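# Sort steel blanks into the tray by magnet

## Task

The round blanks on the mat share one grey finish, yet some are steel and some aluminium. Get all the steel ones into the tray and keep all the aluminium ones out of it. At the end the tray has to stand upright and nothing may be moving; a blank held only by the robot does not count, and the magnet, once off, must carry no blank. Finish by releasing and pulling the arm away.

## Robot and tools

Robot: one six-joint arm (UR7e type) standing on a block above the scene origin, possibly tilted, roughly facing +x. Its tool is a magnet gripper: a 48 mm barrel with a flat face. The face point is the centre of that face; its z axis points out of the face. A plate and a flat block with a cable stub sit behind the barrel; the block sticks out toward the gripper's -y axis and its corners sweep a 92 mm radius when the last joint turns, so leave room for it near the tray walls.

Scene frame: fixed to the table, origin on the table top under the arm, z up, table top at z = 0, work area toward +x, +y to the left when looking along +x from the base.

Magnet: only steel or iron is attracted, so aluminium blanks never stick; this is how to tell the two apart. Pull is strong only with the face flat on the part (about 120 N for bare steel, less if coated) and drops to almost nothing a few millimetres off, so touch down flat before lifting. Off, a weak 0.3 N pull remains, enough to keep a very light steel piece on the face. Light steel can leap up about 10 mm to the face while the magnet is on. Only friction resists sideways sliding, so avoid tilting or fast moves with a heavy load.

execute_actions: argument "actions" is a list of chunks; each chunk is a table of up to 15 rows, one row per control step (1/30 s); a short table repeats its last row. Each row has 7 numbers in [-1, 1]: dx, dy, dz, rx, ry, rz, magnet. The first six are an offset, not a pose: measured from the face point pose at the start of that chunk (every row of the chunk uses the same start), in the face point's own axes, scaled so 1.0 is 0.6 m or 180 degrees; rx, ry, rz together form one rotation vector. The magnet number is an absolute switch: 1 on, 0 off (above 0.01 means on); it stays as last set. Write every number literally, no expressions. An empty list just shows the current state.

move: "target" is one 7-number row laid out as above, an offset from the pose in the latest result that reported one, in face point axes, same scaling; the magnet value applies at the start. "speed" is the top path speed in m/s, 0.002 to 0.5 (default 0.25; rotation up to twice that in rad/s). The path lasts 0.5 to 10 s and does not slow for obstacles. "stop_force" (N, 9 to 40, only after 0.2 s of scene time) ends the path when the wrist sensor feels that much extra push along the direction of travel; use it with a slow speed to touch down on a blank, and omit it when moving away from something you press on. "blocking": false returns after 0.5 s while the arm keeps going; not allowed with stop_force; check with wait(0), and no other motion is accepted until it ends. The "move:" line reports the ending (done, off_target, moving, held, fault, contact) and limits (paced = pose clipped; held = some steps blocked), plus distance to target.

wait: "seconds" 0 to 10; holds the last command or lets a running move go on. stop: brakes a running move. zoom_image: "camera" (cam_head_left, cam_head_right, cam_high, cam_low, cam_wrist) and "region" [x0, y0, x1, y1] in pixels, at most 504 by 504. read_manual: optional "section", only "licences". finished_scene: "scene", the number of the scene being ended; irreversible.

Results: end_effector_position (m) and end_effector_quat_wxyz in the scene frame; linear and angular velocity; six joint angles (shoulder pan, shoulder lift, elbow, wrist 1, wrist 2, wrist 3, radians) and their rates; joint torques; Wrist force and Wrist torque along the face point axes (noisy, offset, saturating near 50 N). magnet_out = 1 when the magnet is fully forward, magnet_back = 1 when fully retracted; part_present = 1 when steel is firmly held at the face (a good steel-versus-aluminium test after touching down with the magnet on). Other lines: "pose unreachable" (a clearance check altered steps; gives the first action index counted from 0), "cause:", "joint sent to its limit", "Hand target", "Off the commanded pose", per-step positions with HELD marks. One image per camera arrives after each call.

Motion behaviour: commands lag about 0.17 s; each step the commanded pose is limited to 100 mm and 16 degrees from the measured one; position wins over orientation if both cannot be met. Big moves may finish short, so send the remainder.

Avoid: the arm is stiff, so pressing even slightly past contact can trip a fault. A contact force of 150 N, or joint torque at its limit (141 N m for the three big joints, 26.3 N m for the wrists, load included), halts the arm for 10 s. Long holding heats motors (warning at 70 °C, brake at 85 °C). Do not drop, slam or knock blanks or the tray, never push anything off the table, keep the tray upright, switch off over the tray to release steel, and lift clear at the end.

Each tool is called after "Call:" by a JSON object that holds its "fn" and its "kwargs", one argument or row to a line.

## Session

Call:
{"fn": "execute_actions", "kwargs": {
  "actions": []
}}

Scene clock: 0.00 s.
end_effector_position=(+0.5130, +0.3556, +0.3846) magnet_out=0 magnet_back=1 part_present=0 end_effector_quat_wxyz=(-0.084, +0.023, +0.962, -0.259) end_effector_velocity=(-0.000, -0.000, -0.000) end_effector_angular_velocity=(-0.001, +0.002, -0.001)
Joint positions: [-0.067 -1.442  1.371 -1.257 -1.34   2.915]
Joint velocities: [ 0.001  0.     0.     0.002 -0.001  0.   ]
Joint torques (N m, as the arm reports them, + toward a larger angle): no reading
Wrist force (N, on the end effector, along its own x y z axes, offset not removed): no reading
Wrist torque (N m, same axes, about the end effector's origin, offset not removed): no reading
Hand target: +0.513, +0.356, +0.385; -0.084, +0.023, +0.962, -0.259
camera_calibration (this result's frames):
cam_wrist: T_world_to_cam=[[-0.986778, 0.114125, 0.115085, 0.431681], [0.0887043, 0.974555, -0.205848, -0.271208], [-0.135649, -0.192918, -0.971793, 0.600508], [0, 0, 0, 1]] pos_world=[0.531489, 0.33089, 0.478062]

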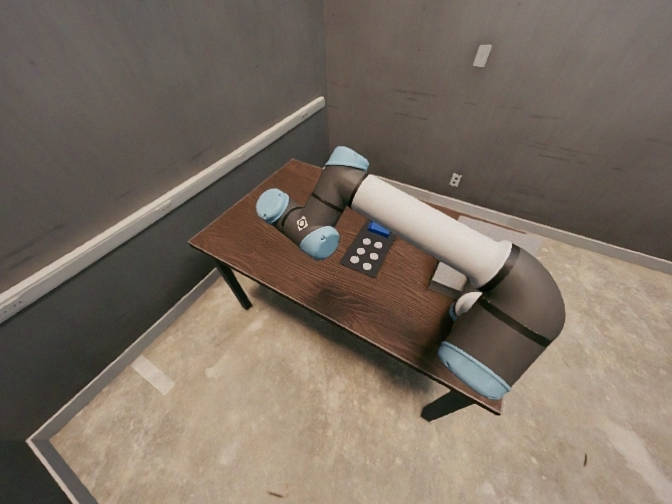

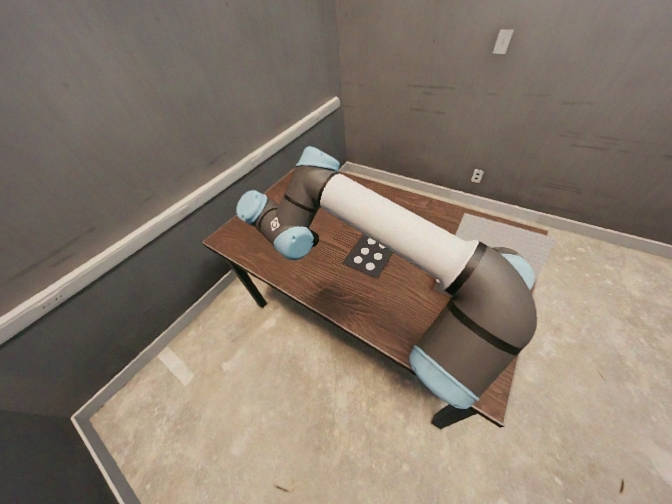

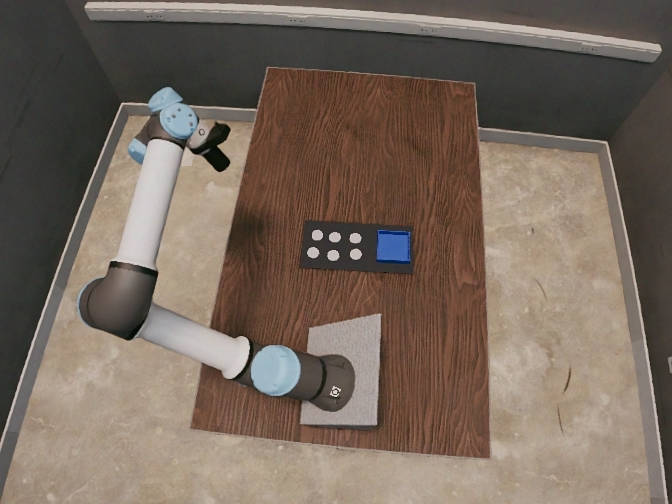

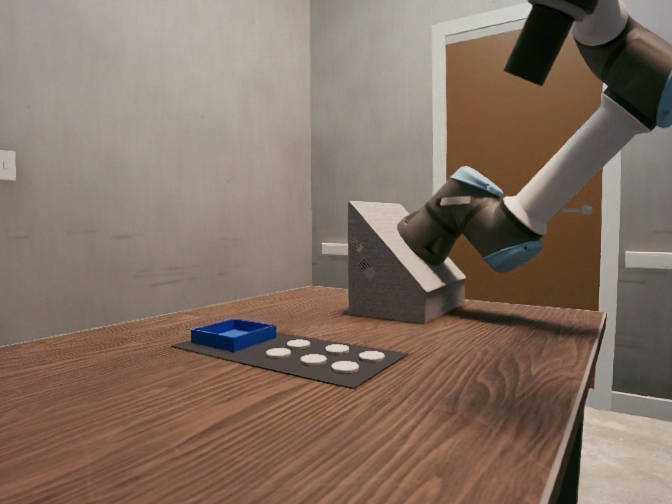

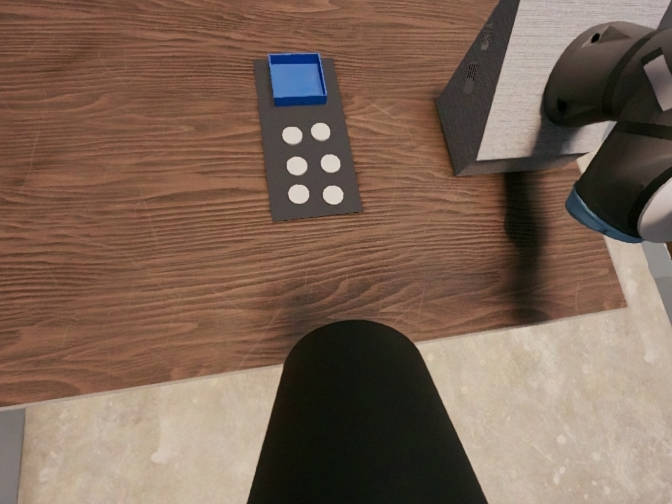

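Call:
{"fn": "zoom_image", "kwargs": {
  "camera": "cam_high",
  "region": [290, 210, 430, 290]
}}

Region (290, 210, 430, 290) of cam_high's 672x504 image, scaled by 3.600, with more detail than that image has; it fills the top 288 rows of this view, and the rest is white.

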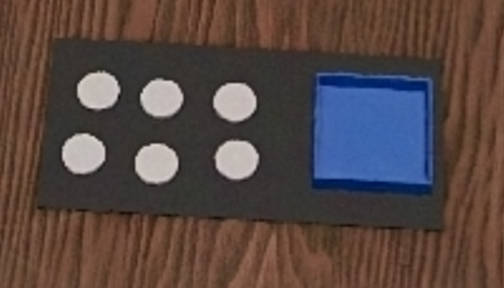

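Call:
{"fn": "move", "kwargs": {
  "target": [-0.041,-0.1648,0.549,-0.167,-0.0542,-0.0148,0],
  "speed": 0.3
}}

Scene clock: 9.33 s.
end_effector_position=(+0.4793, +0.1056, +0.1500) magnet_out=0 magnet_back=1 part_present=0 end_effector_quat_wxyz=(-0.000, +0.000, +1.000, -0.000) end_effector_velocity=(+0.001, -0.002, -0.001) end_effector_angular_velocity=(+0.002, -0.004, +0.000)
Joint positions: [-0.29  -1.2    2.17  -2.147 -0.855  2.6  ]
Joint velocities: [-0.001  0.006 -0.001 -0.007  0.003  0.   ]
Joint torques (N m, as the arm reports them, + toward a larger angle): [-33.97  -4.21 -10.01  -5.45   1.59  -1.95]
Wrist force (N, on the end effector, along its own x y z axes, offset not removed): [-3.0 -0.8 -1.8]
Wrist torque (N m, same axes, about the end effector's origin, offset not removed): [-0.10 0.23 -0.10]
Hand target: +0.479, +0.105, +0.150; +0.000, -0.000, +1.000, -0.000
Off the commanded pose: 0.001 m, 0 deg.
move: done
camera_calibration (this result's frames):
cam_wrist: T_world_to_cam=[[-0.999039, 0.0402903, -0.0172771, 0.487494], [0.0325978, 0.946265, 0.321745, -0.122154], [0.029312, 0.320873, -0.946669, 0.18258], [0, 0, 0, 1]] pos_world=[0.485656, 0.0373641, 0.220568]

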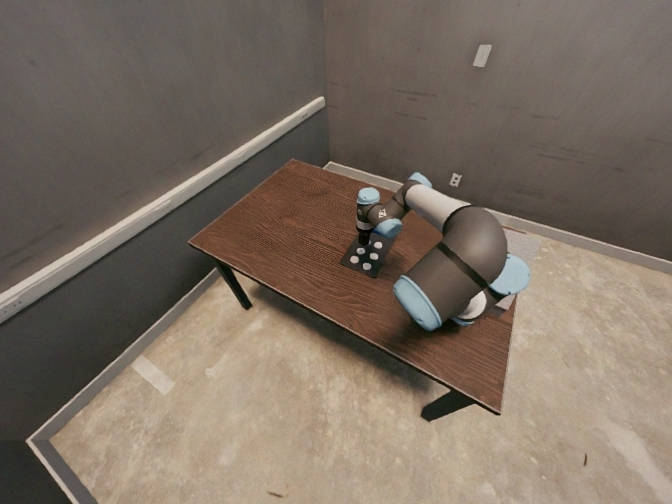

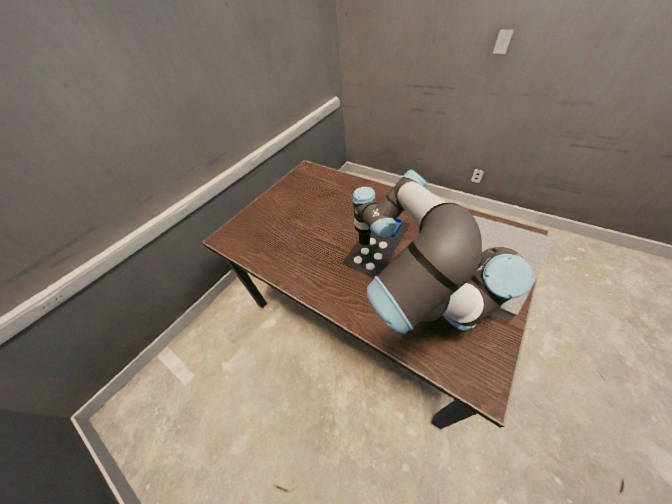

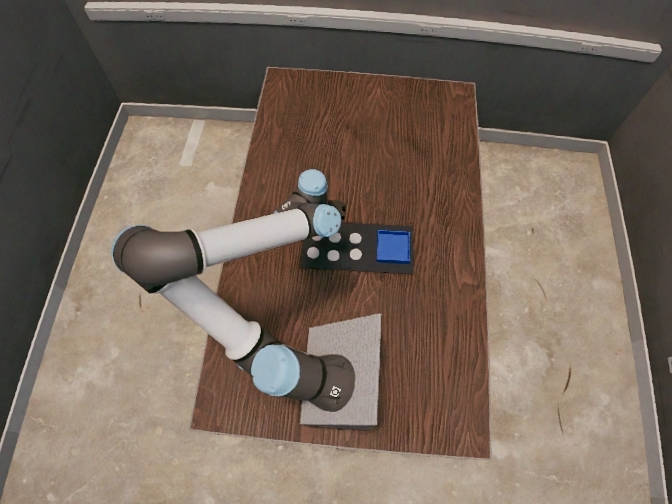

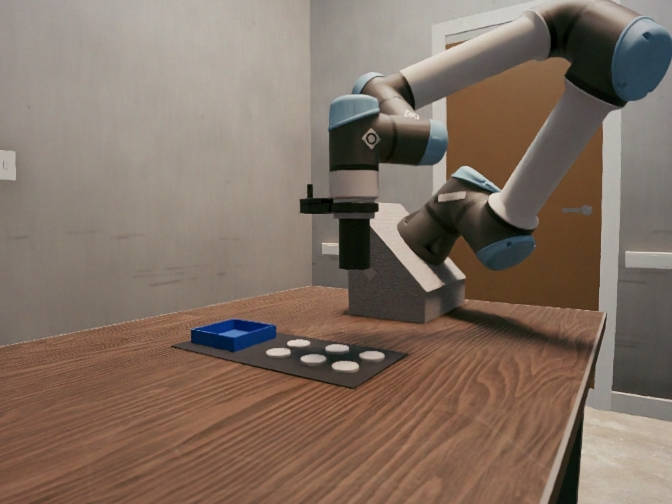

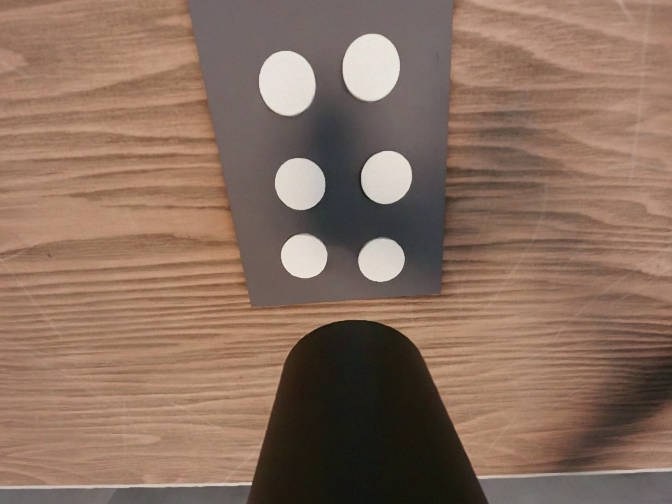

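Call:
{"fn": "move", "kwargs": {
  "target": [0.0522,0.0215,0.2283,0,0,0,0],
  "speed": 0.25
}}

Call:
{"fn": "zoom_image", "kwargs": {
  "camera": "cam_low",
  "region": [310, 320, 410, 380]
}}

Scene clock: 17.47 s.
end_effector_position=(+0.4480, +0.1186, +0.0133) magnet_out=0 magnet_back=1 part_present=0 end_effector_quat_wxyz=(-0.000, -0.000, +1.000, -0.000) end_effector_velocity=(+0.001, -0.000, -0.002) end_effector_angular_velocity=(-0.002, -0.004, -0.002)
Joint positions: [-0.083 -0.969  2.297 -2.687 -0.793  2.869]
Joint velocities: [ 0.003  0.007  0.001 -0.018 -0.     0.011]
Joint torques (N m, as the arm reports them, + toward a larger angle): [-22.19  -8.53  -2.36  -4.7    1.77   2.09]
Wrist force (N, on the end effector, along its own x y z axes, offset not removed): [0.1 -1.6 -0.4]
Wrist torque (N m, same axes, about the end effector's origin, offset not removed): [0.02 0.08 0.09]
Hand target: +0.448, +0.119, +0.013; +0.000, +0.000, +1.000, -0.000
Off the commanded pose: 0.000 m, 0 deg.
move: done
camera_calibration (this result's frames):
cam_wrist: T_world_to_cam=[[-0.999046, 0.0402481, -0.0169464, 0.453319], [0.032666, 0.946284, 0.321681, -0.0894839], [0.0289831, 0.32082, -0.946696, 0.0501483], [0, 0, 0, 1]] pos_world=[0.454356, 0.0503434, 0.0839425]

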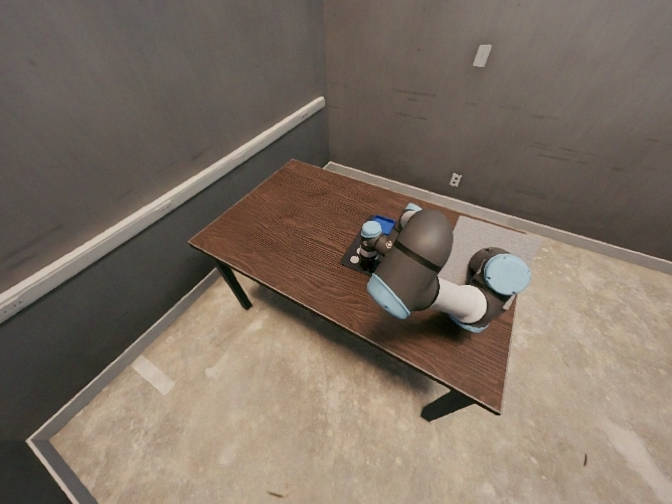

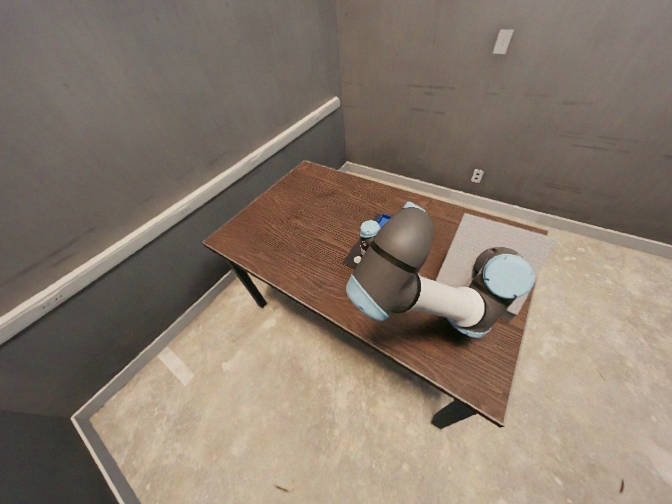

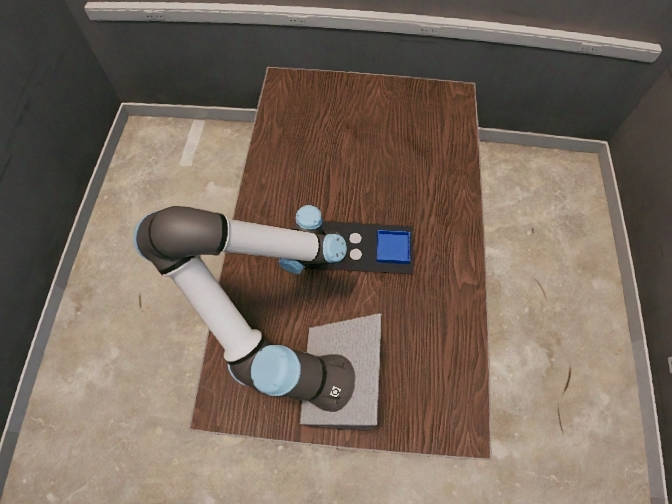

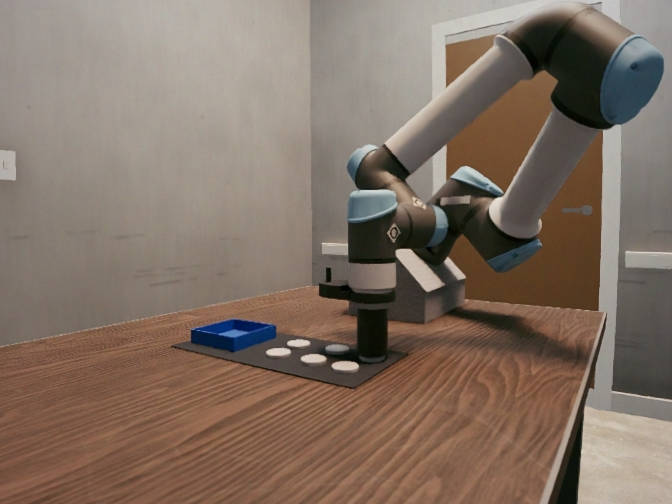

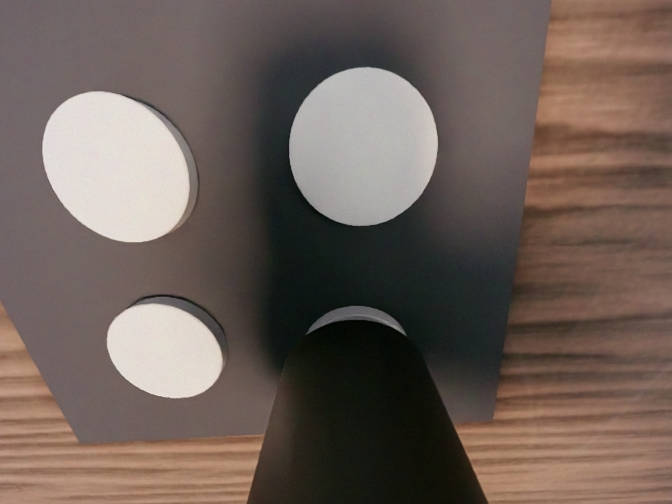

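Region (310, 320, 410, 380) of cam_low's 672x504 image, scaled by 5.040, with more detail than that image has; it fills the top 302 rows of this view, and the rest is white.

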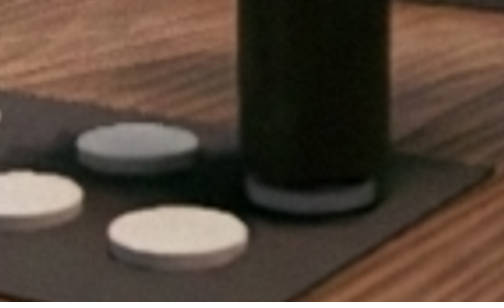

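Call:
{"fn": "move", "kwargs": {
  "target": [0,-0.002,0.0068,0,0,0,0],
  "speed": 0.006,
  "stop_force": 10
}}

Call:
{"fn": "execute_actions", "kwargs": {
  "actions": [
    [[0,0,0,0,0,0,1],[0,0,0,0,0,0,1],[0,0,0,0,0,0,1],[0,0,0,0,0,0,1],[0,0,0,0,0,0,1],[0,0,0,0,0,0,1],[0,0,-0.002,0,0,0,1],[0,0,-0.004,0,0,0,1],[0,0,-0.006,0,0,0,1],[0,0,-0.008,0,0,0,1]]
  ]
}}

Scene clock: 21.00 s.
end_effector_position=(+0.4480, +0.1175, +0.0094) magnet_out=0 magnet_back=1 part_present=0 end_effector_quat_wxyz=(-0.000, -0.000, +1.000, -0.000) end_effector_velocity=(-0.001, -0.000, -0.002) end_effector_angular_velocity=(+0.001, +0.001, -0.001)
Joint positions: [-0.078 -0.957  2.296 -2.702 -0.792  2.875]
Joint velocities: [ 0.002  0.004  0.    -0.004  0.001  0.002]
Joint torques (N m, as the arm reports them, + toward a larger angle): [-21.52  -9.08 -16.64  -4.95   1.7    1.86]
Wrist force (N, on the end effector, along its own x y z axes, offset not removed): [-0.8 3.0 -1.0]
Wrist torque (N m, same axes, about the end effector's origin, offset not removed): [0.38 -0.03 0.14]
Hand target: +0.448, +0.117, +0.009; -0.000, -0.000, +1.000, -0.000
Off the commanded pose: 0.000 m, 0 deg.
move: done
camera_calibration (this result's frames):
cam_wrist: T_world_to_cam=[[-0.999046, 0.04025, -0.0169558, 0.453297], [0.0326652, 0.946289, 0.321669, -0.0871424], [0.0289923, 0.320808, -0.9467, 0.046814], [0, 0, 0, 1]] pos_world=[0.454354, 0.0491984, 0.0800358]

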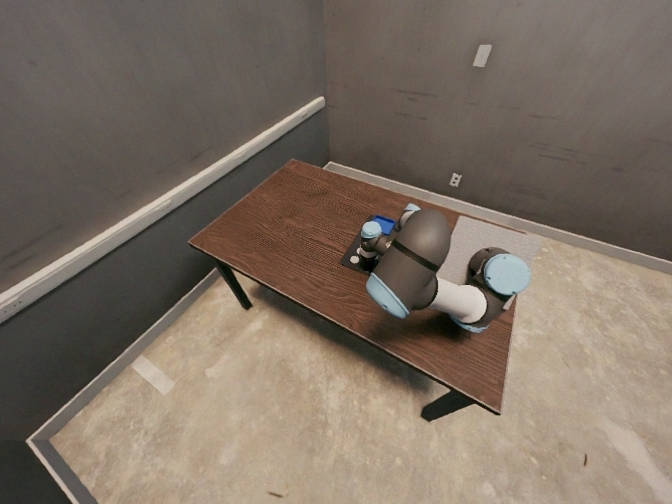

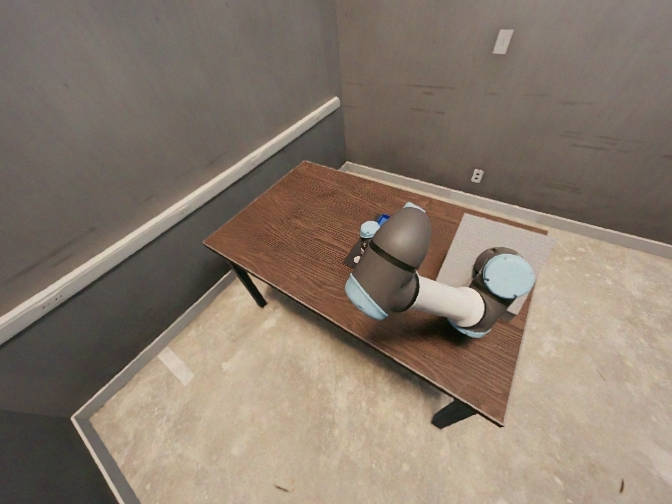

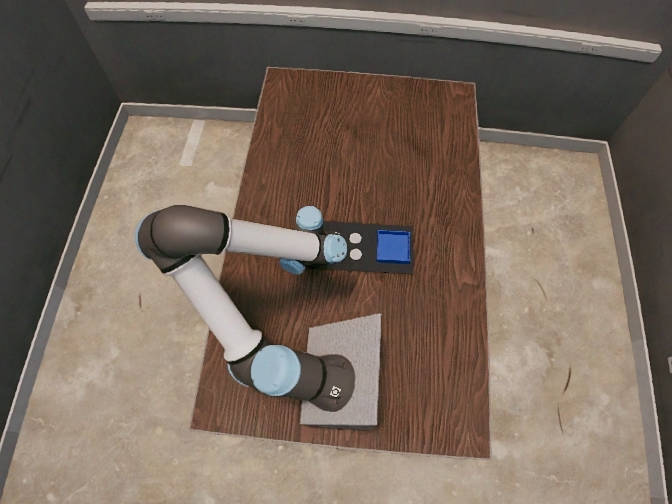

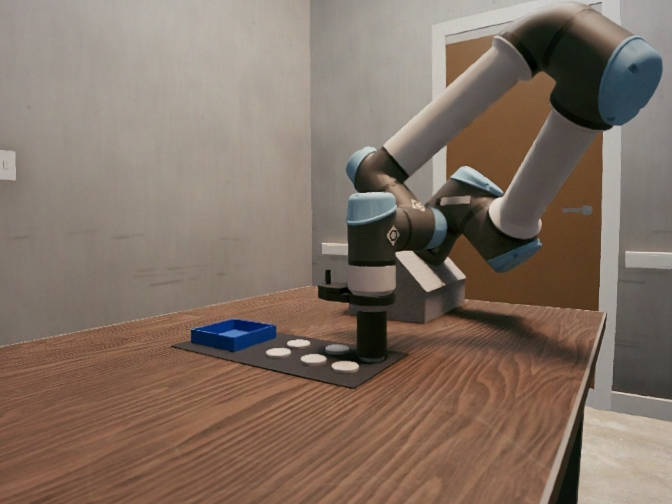

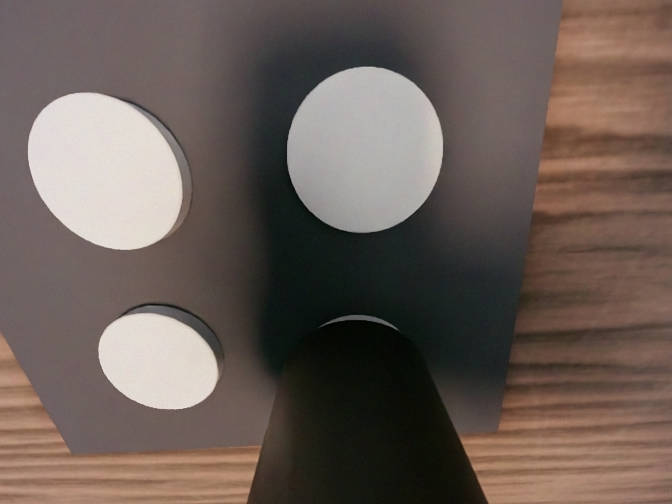

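Scene clock: 21.50 s.
end_effector_position=(+0.4480, +0.1175, +0.0132) magnet_out=1 magnet_back=0 part_present=0 end_effector_quat_wxyz=(-0.000, -0.000, +1.000, -0.000) end_effector_velocity=(+0.000, -0.000, +0.009) end_effector_angular_velocity=(-0.001, -0.000, -0.001)
Joint positions: [-0.084 -0.967  2.297 -2.688 -0.793  2.867]
Joint velocities: [-0.015 -0.024  0.002  0.035 -0.004 -0.019]
Joint torques (N m, as the arm reports them, + toward a larger angle): [-35.17 -34.66  -3.21   0.64  -1.65  -2.04]
Wrist force (N, on the end effector, along its own x y z axes, offset not removed): [-0.6 2.2 0.4]
Wrist torque (N m, same axes, about the end effector's origin, offset not removed): [0.08 -0.06 0.00]
Hand target: +0.448, +0.117, +0.014; -0.000, -0.000, +1.000, -0.000
Off the commanded pose: 0.001 m, 0 deg.
Step readings (end_effector_position):
0: (+0.4480, +0.1175, +0.0094)
1: (+0.4480, +0.1175, +0.0094)
2: (+0.4480, +0.1174, +0.0094)
4: (+0.4480, +0.1174, +0.0094)
8: (+0.4480, +0.1175, +0.0095)
15: end_effector_position above
camera_calibration (this result's frames):
cam_wrist: T_world_to_cam=[[-0.999045, 0.0402327, -0.0170559, 0.453383], [0.0326149, 0.946271, 0.321727, -0.0883375], [0.0290835, 0.320863, -0.946679, 0.0502847], [0, 0, 0, 1]] pos_world=[0.454368, 0.0492158, 0.0837568]

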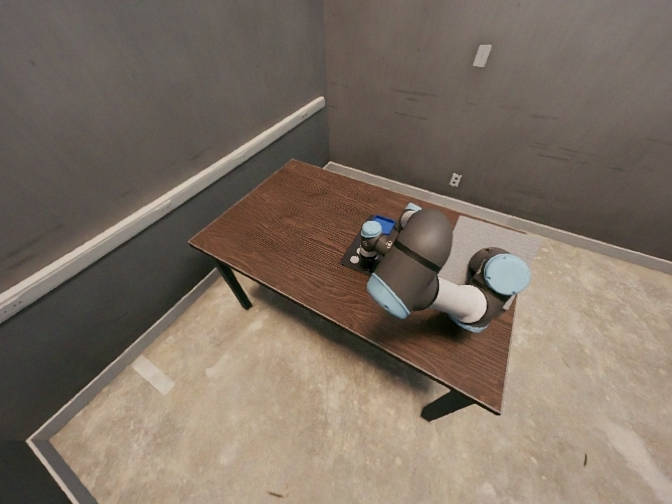

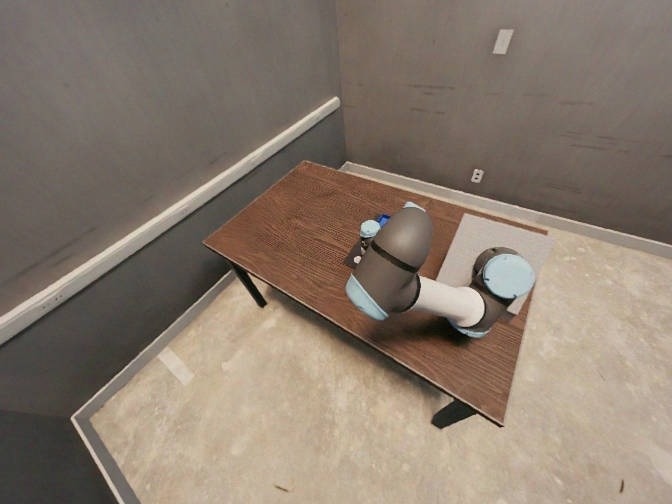

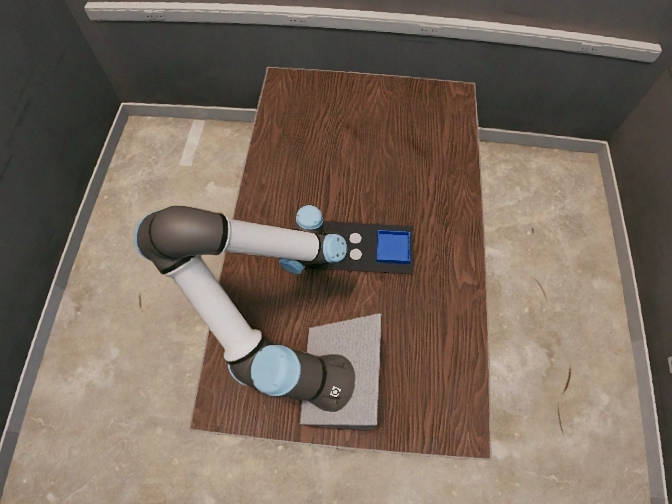

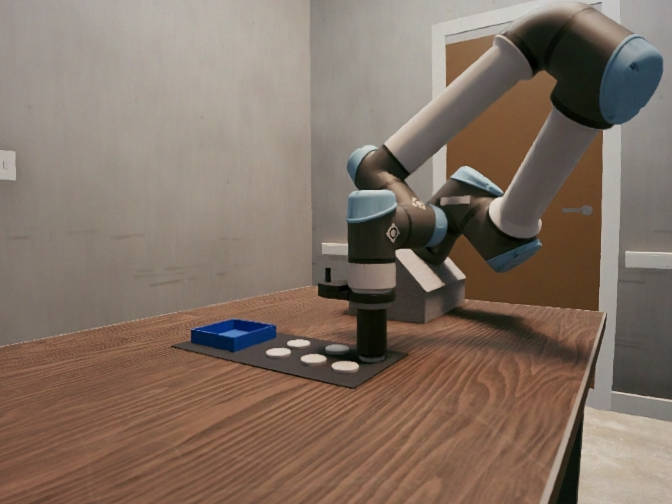

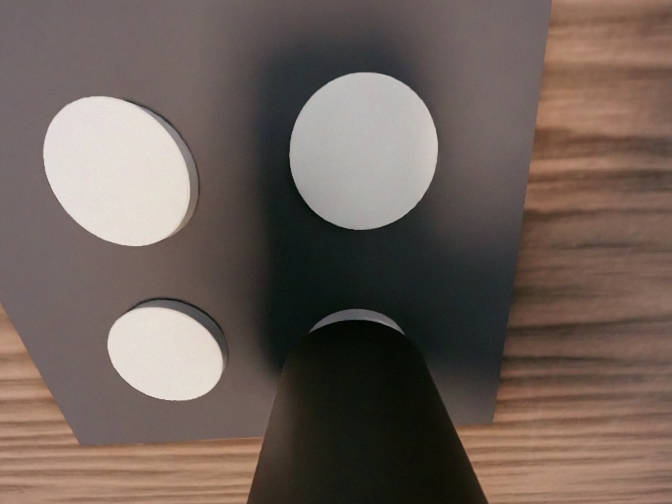

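J (0.448,0.117) is aluminium. Remaining (corrected): G(0.515,0.111), H(0.513,0.049), K(0.4435,0.0465), I(0.5165,-0.021), L(0.456,-0.028); tray ≈(0.49,-0.154). Pick at z≈0.0093, release in tray at z≈0.012. Tool axes: dx=-X, dy=+Y, dz=-Z.

Call:
{"fn": "move", "kwargs": {
  "target": [-0.1117,-0.011,0.0065,0,0,0,0],
  "speed": 0.15
}}

Call:
{"fn": "execute_actions", "kwargs": {
  "actions": [
    [[0,0,0,0,0,0,1],[0,0,0,0,0,0,1],[0,0,0,0,0,0,1],[0,0,0,0,0,0,1],[0,0,0,0,0,0,1],[0,0,0,0,0,0,1],[0,0,-0.002,0,0,0,1],[0,0,-0.004,0,0,0,1],[0,0,-0.006,0,0,0,1],[0,0,-0.008,0,0,0,1]]
  ]
}}

Scene clock: 25.43 s.
end_effector_position=(+0.5148, +0.1108, +0.0093) magnet_out=0 magnet_back=1 part_present=0 end_effector_quat_wxyz=(-0.000, -0.000, +1.000, -0.000) end_effector_velocity=(+0.002, -0.000, -0.001) end_effector_angular_velocity=(+0.000, +0.001, -0.000)
Joint positions: [-0.062 -0.879  2.106 -2.606 -0.789  2.897]
Joint velocities: [ 0.001  0.004 -0.006  0.003  0.     0.001]
Joint torques (N m, as the arm reports them, + toward a larger angle): [-23.7  -14.71 -18.68   0.82   1.71   2.08]
Wrist force (N, on the end effector, along its own x y z axes, offset not removed): [-3.2 0.3 -1.0]
Wrist torque (N m, same axes, about the end effector's origin, offset not removed): [0.10 0.26 0.03]
Hand target: +0.515, +0.111, +0.009; -0.000, -0.000, +1.000, -0.000
Off the commanded pose: 0.000 m, 0 deg.
move: done
camera_calibration (this result's frames):
cam_wrist: T_world_to_cam=[[-0.999043, 0.0402392, -0.0171432, 0.520291], [0.032594, 0.946283, 0.321693, -0.0829098], [0.029167, 0.320827, -0.946689, 0.0467923], [0, 0, 0, 1]] pos_world=[0.521131, 0.0425078, 0.0798887]

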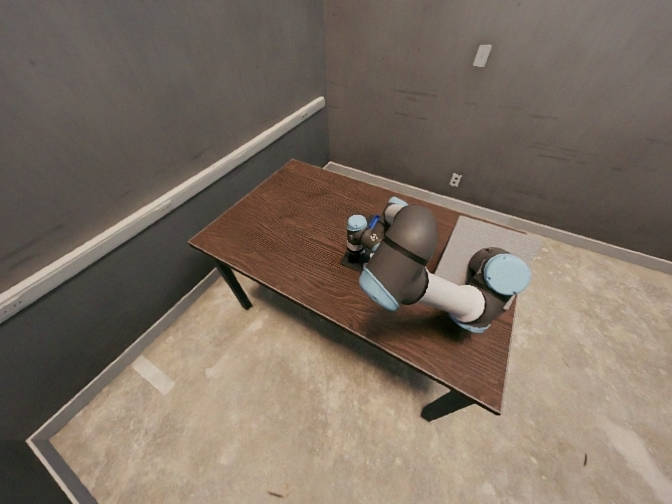

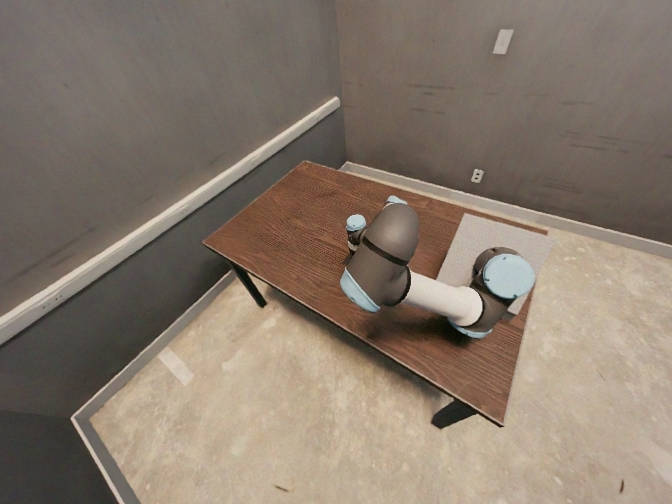

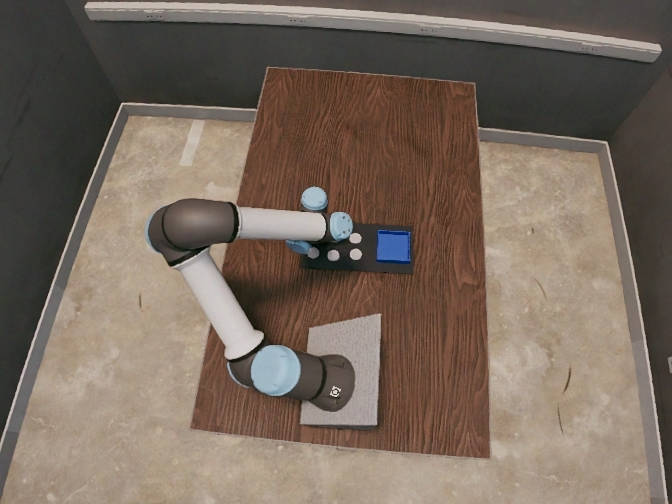

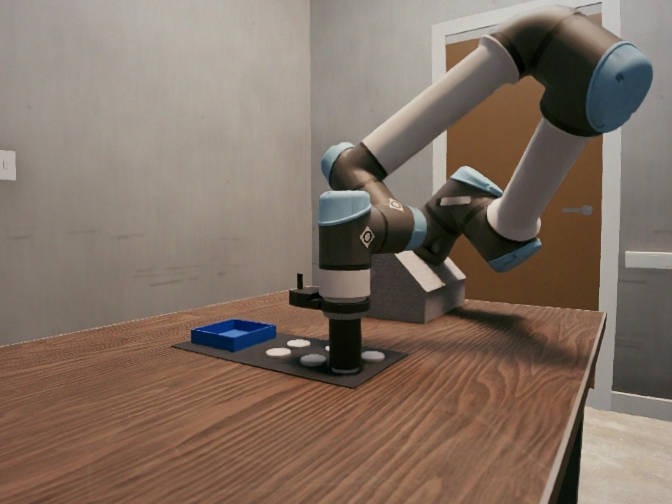

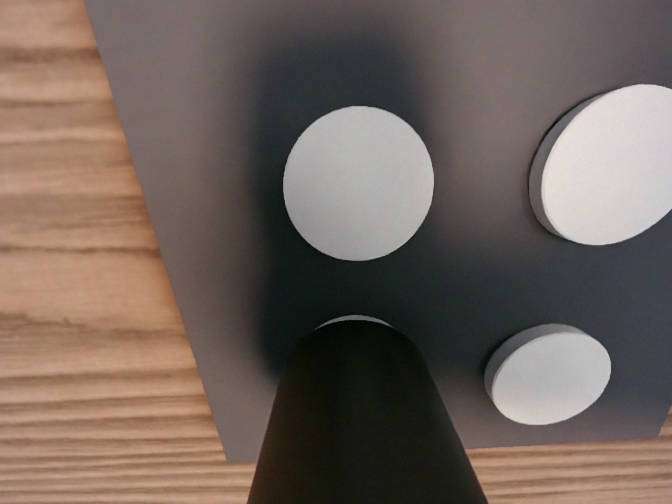

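Scene clock: 25.93 s.
end_effector_position=(+0.5148, +0.1108, +0.0130) magnet_out=1 magnet_back=0 part_present=1 end_effector_quat_wxyz=(-0.000, -0.000, +1.000, -0.000) end_effector_velocity=(+0.001, -0.000, +0.010) end_effector_angular_velocity=(-0.001, -0.002, +0.001)
Joint positions: [-0.067 -0.888  2.107 -2.594 -0.79   2.89 ]
Joint velocities: [-0.014 -0.02   0.002  0.028 -0.004 -0.017]
Joint torques (N m, as the arm reports them, + toward a larger angle): [-35.43 -38.5   -4.02   0.88  -1.59  -1.7 ]
Wrist force (N, on the end effector, along its own x y z axes, offset not removed): [-3.3 -0.1 1.8]
Wrist torque (N m, same axes, about the end effector's origin, offset not removed): [-0.01 0.10 0.06]
Hand target: +0.515, +0.111, +0.014; -0.000, -0.000, +1.000, -0.000
Off the commanded pose: 0.001 m, 0 deg.
Step readings (end_effector_position):
0: (+0.5148, +0.1108, +0.0093)
1: (+0.5148, +0.1108, +0.0093)
2: (+0.5149, +0.1108, +0.0093)
4: (+0.5149, +0.1108, +0.0093)
8: (+0.5148, +0.1108, +0.0093)
15: end_effector_position above
camera_calibration (this result's frames):
cam_wrist: T_world_to_cam=[[-0.999042, 0.0402503, -0.0171781, 0.520353], [0.0325908, 0.946255, 0.321776, -0.0841237], [0.0292065, 0.320908, -0.94666, 0.0502767], [0, 0, 0, 1]] pos_world=[0.521128, 0.0425238, 0.0836026]

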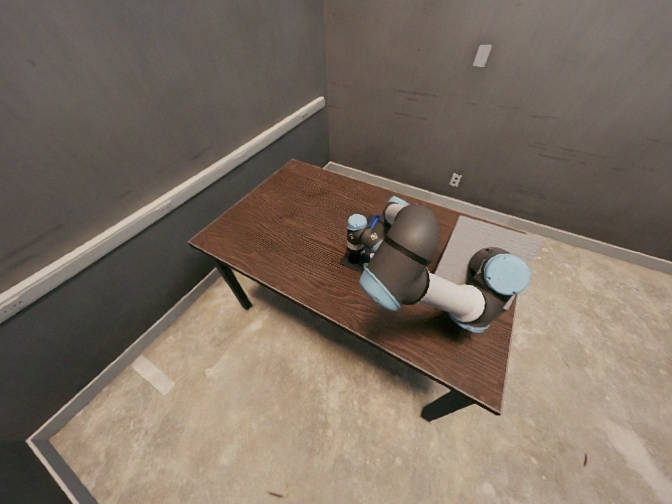

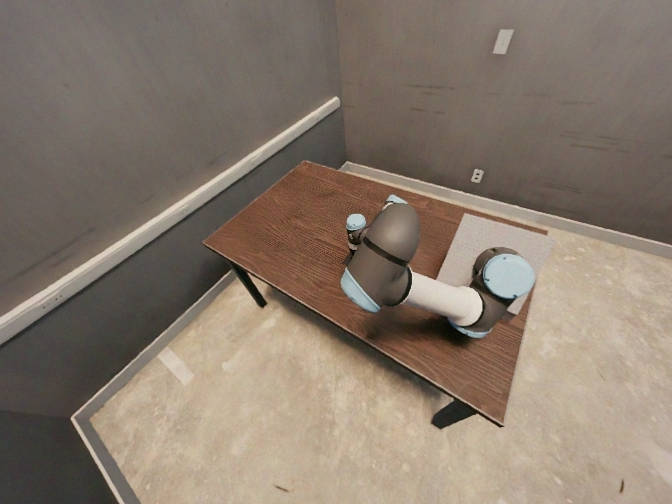

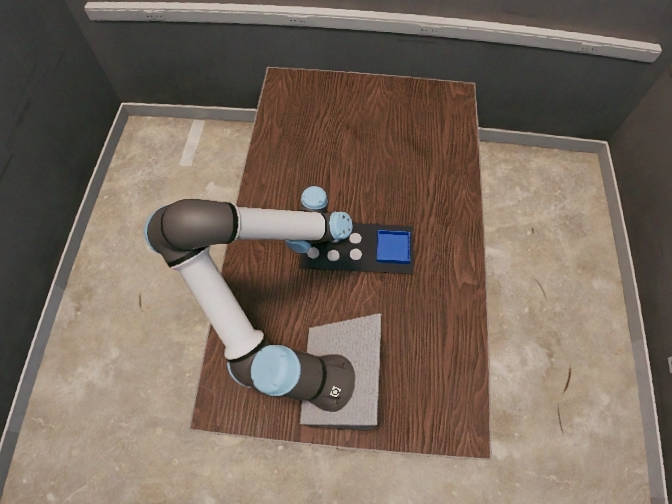

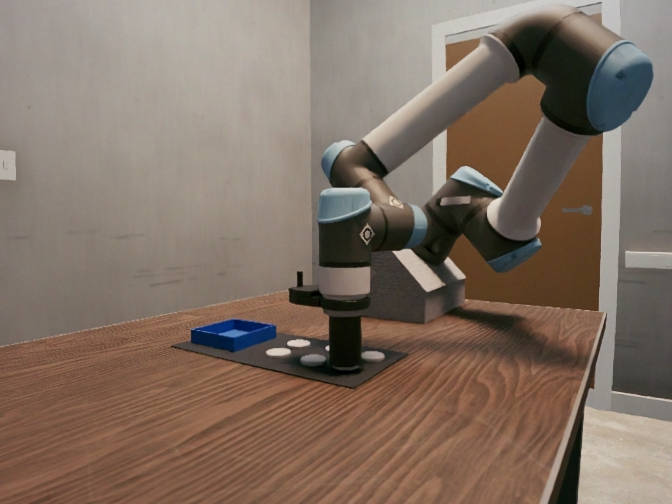

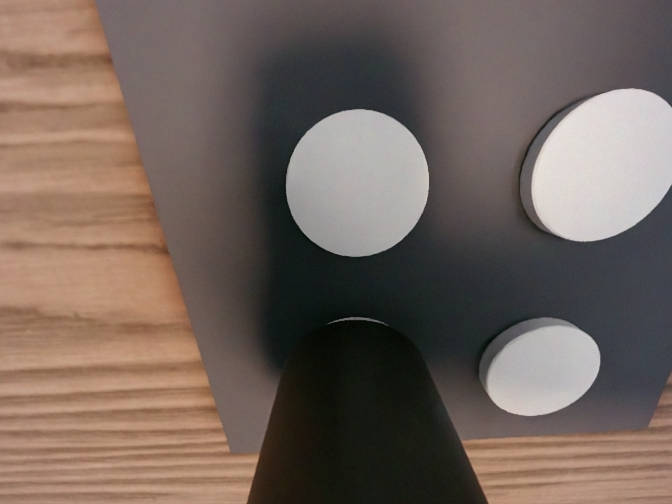

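G is steel and held. Carrying to (0.505,-0.10,0.095) to view the tray.

Call:
{"fn": "move", "kwargs": {
  "target": [0.016,-0.351,-0.137,0,0,0,1],
  "speed": 0.3
}}

Scene clock: 28.67 s.
end_effector_position=(+0.5048, -0.0993, +0.0949) magnet_out=1 magnet_back=0 part_present=1 end_effector_quat_wxyz=(-0.000, -0.000, +1.000, +0.000) end_effector_velocity=(+0.000, -0.003, +0.001) end_effector_angular_velocity=(-0.001, +0.002, +0.001)
Joint positions: [-0.455 -0.706  2.01  -2.359 -0.928  2.408]
Joint velocities: [-0.004  0.004 -0.006  0.004 -0.004 -0.006]
Joint torques (N m, as the arm reports them, + toward a larger angle): [-40.32 -13.89 -22.56   0.14  -1.56  -2.2 ]
Wrist force (N, on the end effector, along its own x y z axes, offset not removed): [-0.8 -2.1 0.5]
Wrist torque (N m, same axes, about the end effector's origin, offset not removed): [-0.21 0.00 0.16]
Hand target: +0.505, -0.100, +0.095; -0.000, -0.000, +1.000, +0.000
Off the commanded pose: 0.001 m, 0 deg.
move: done
camera_calibration (this result's frames):
cam_wrist: T_world_to_cam=[[-0.999047, 0.040209, -0.0169518, 0.5202], [0.0326087, 0.946081, 0.322285, 0.088543], [0.0289965, 0.321425, -0.946491, 0.195619], [0, 0, 0, 1]] pos_world=[0.511145, -0.167563, 0.165434]

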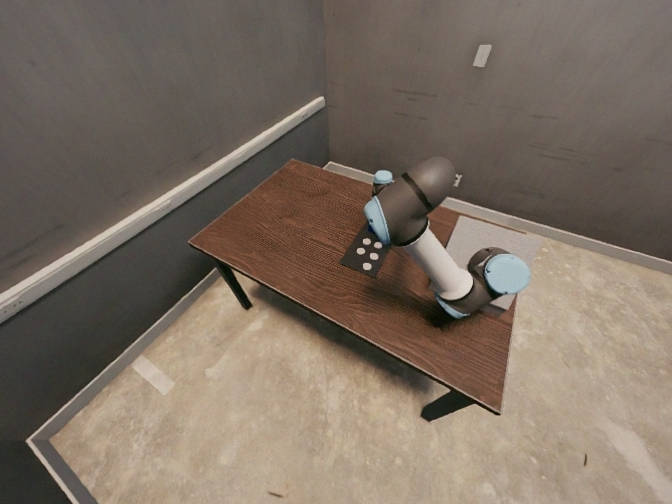

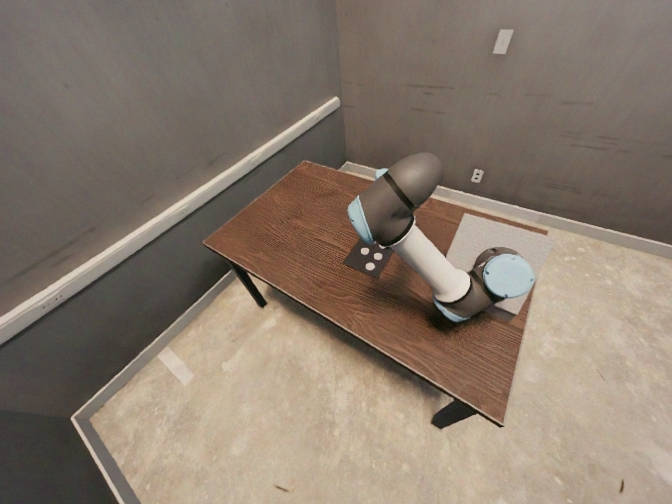

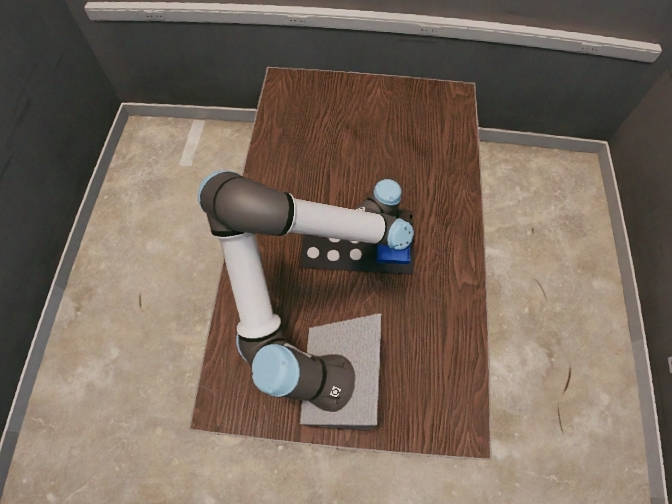

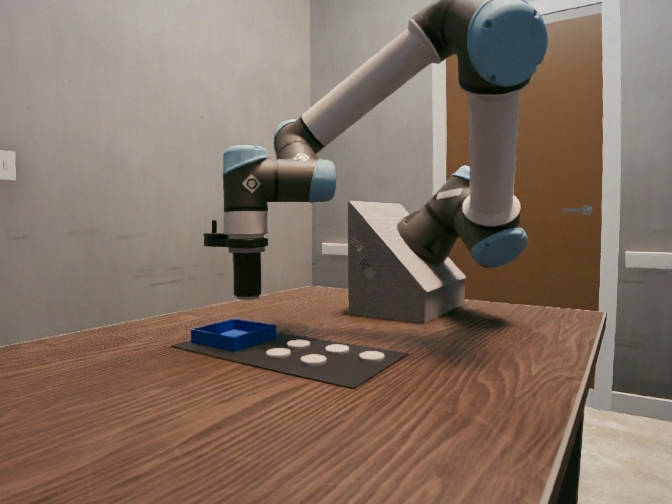

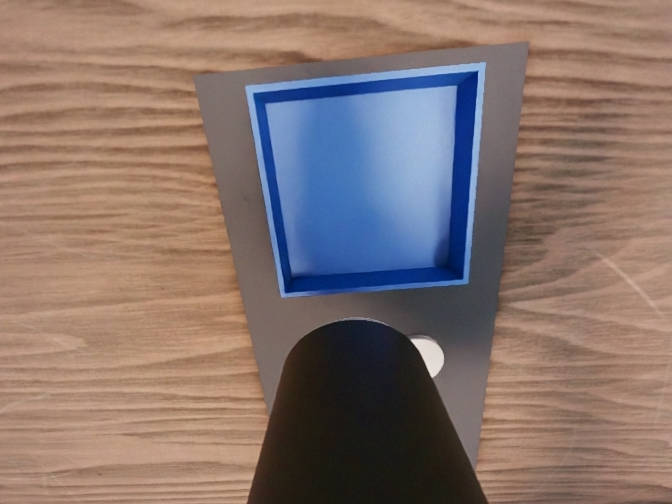

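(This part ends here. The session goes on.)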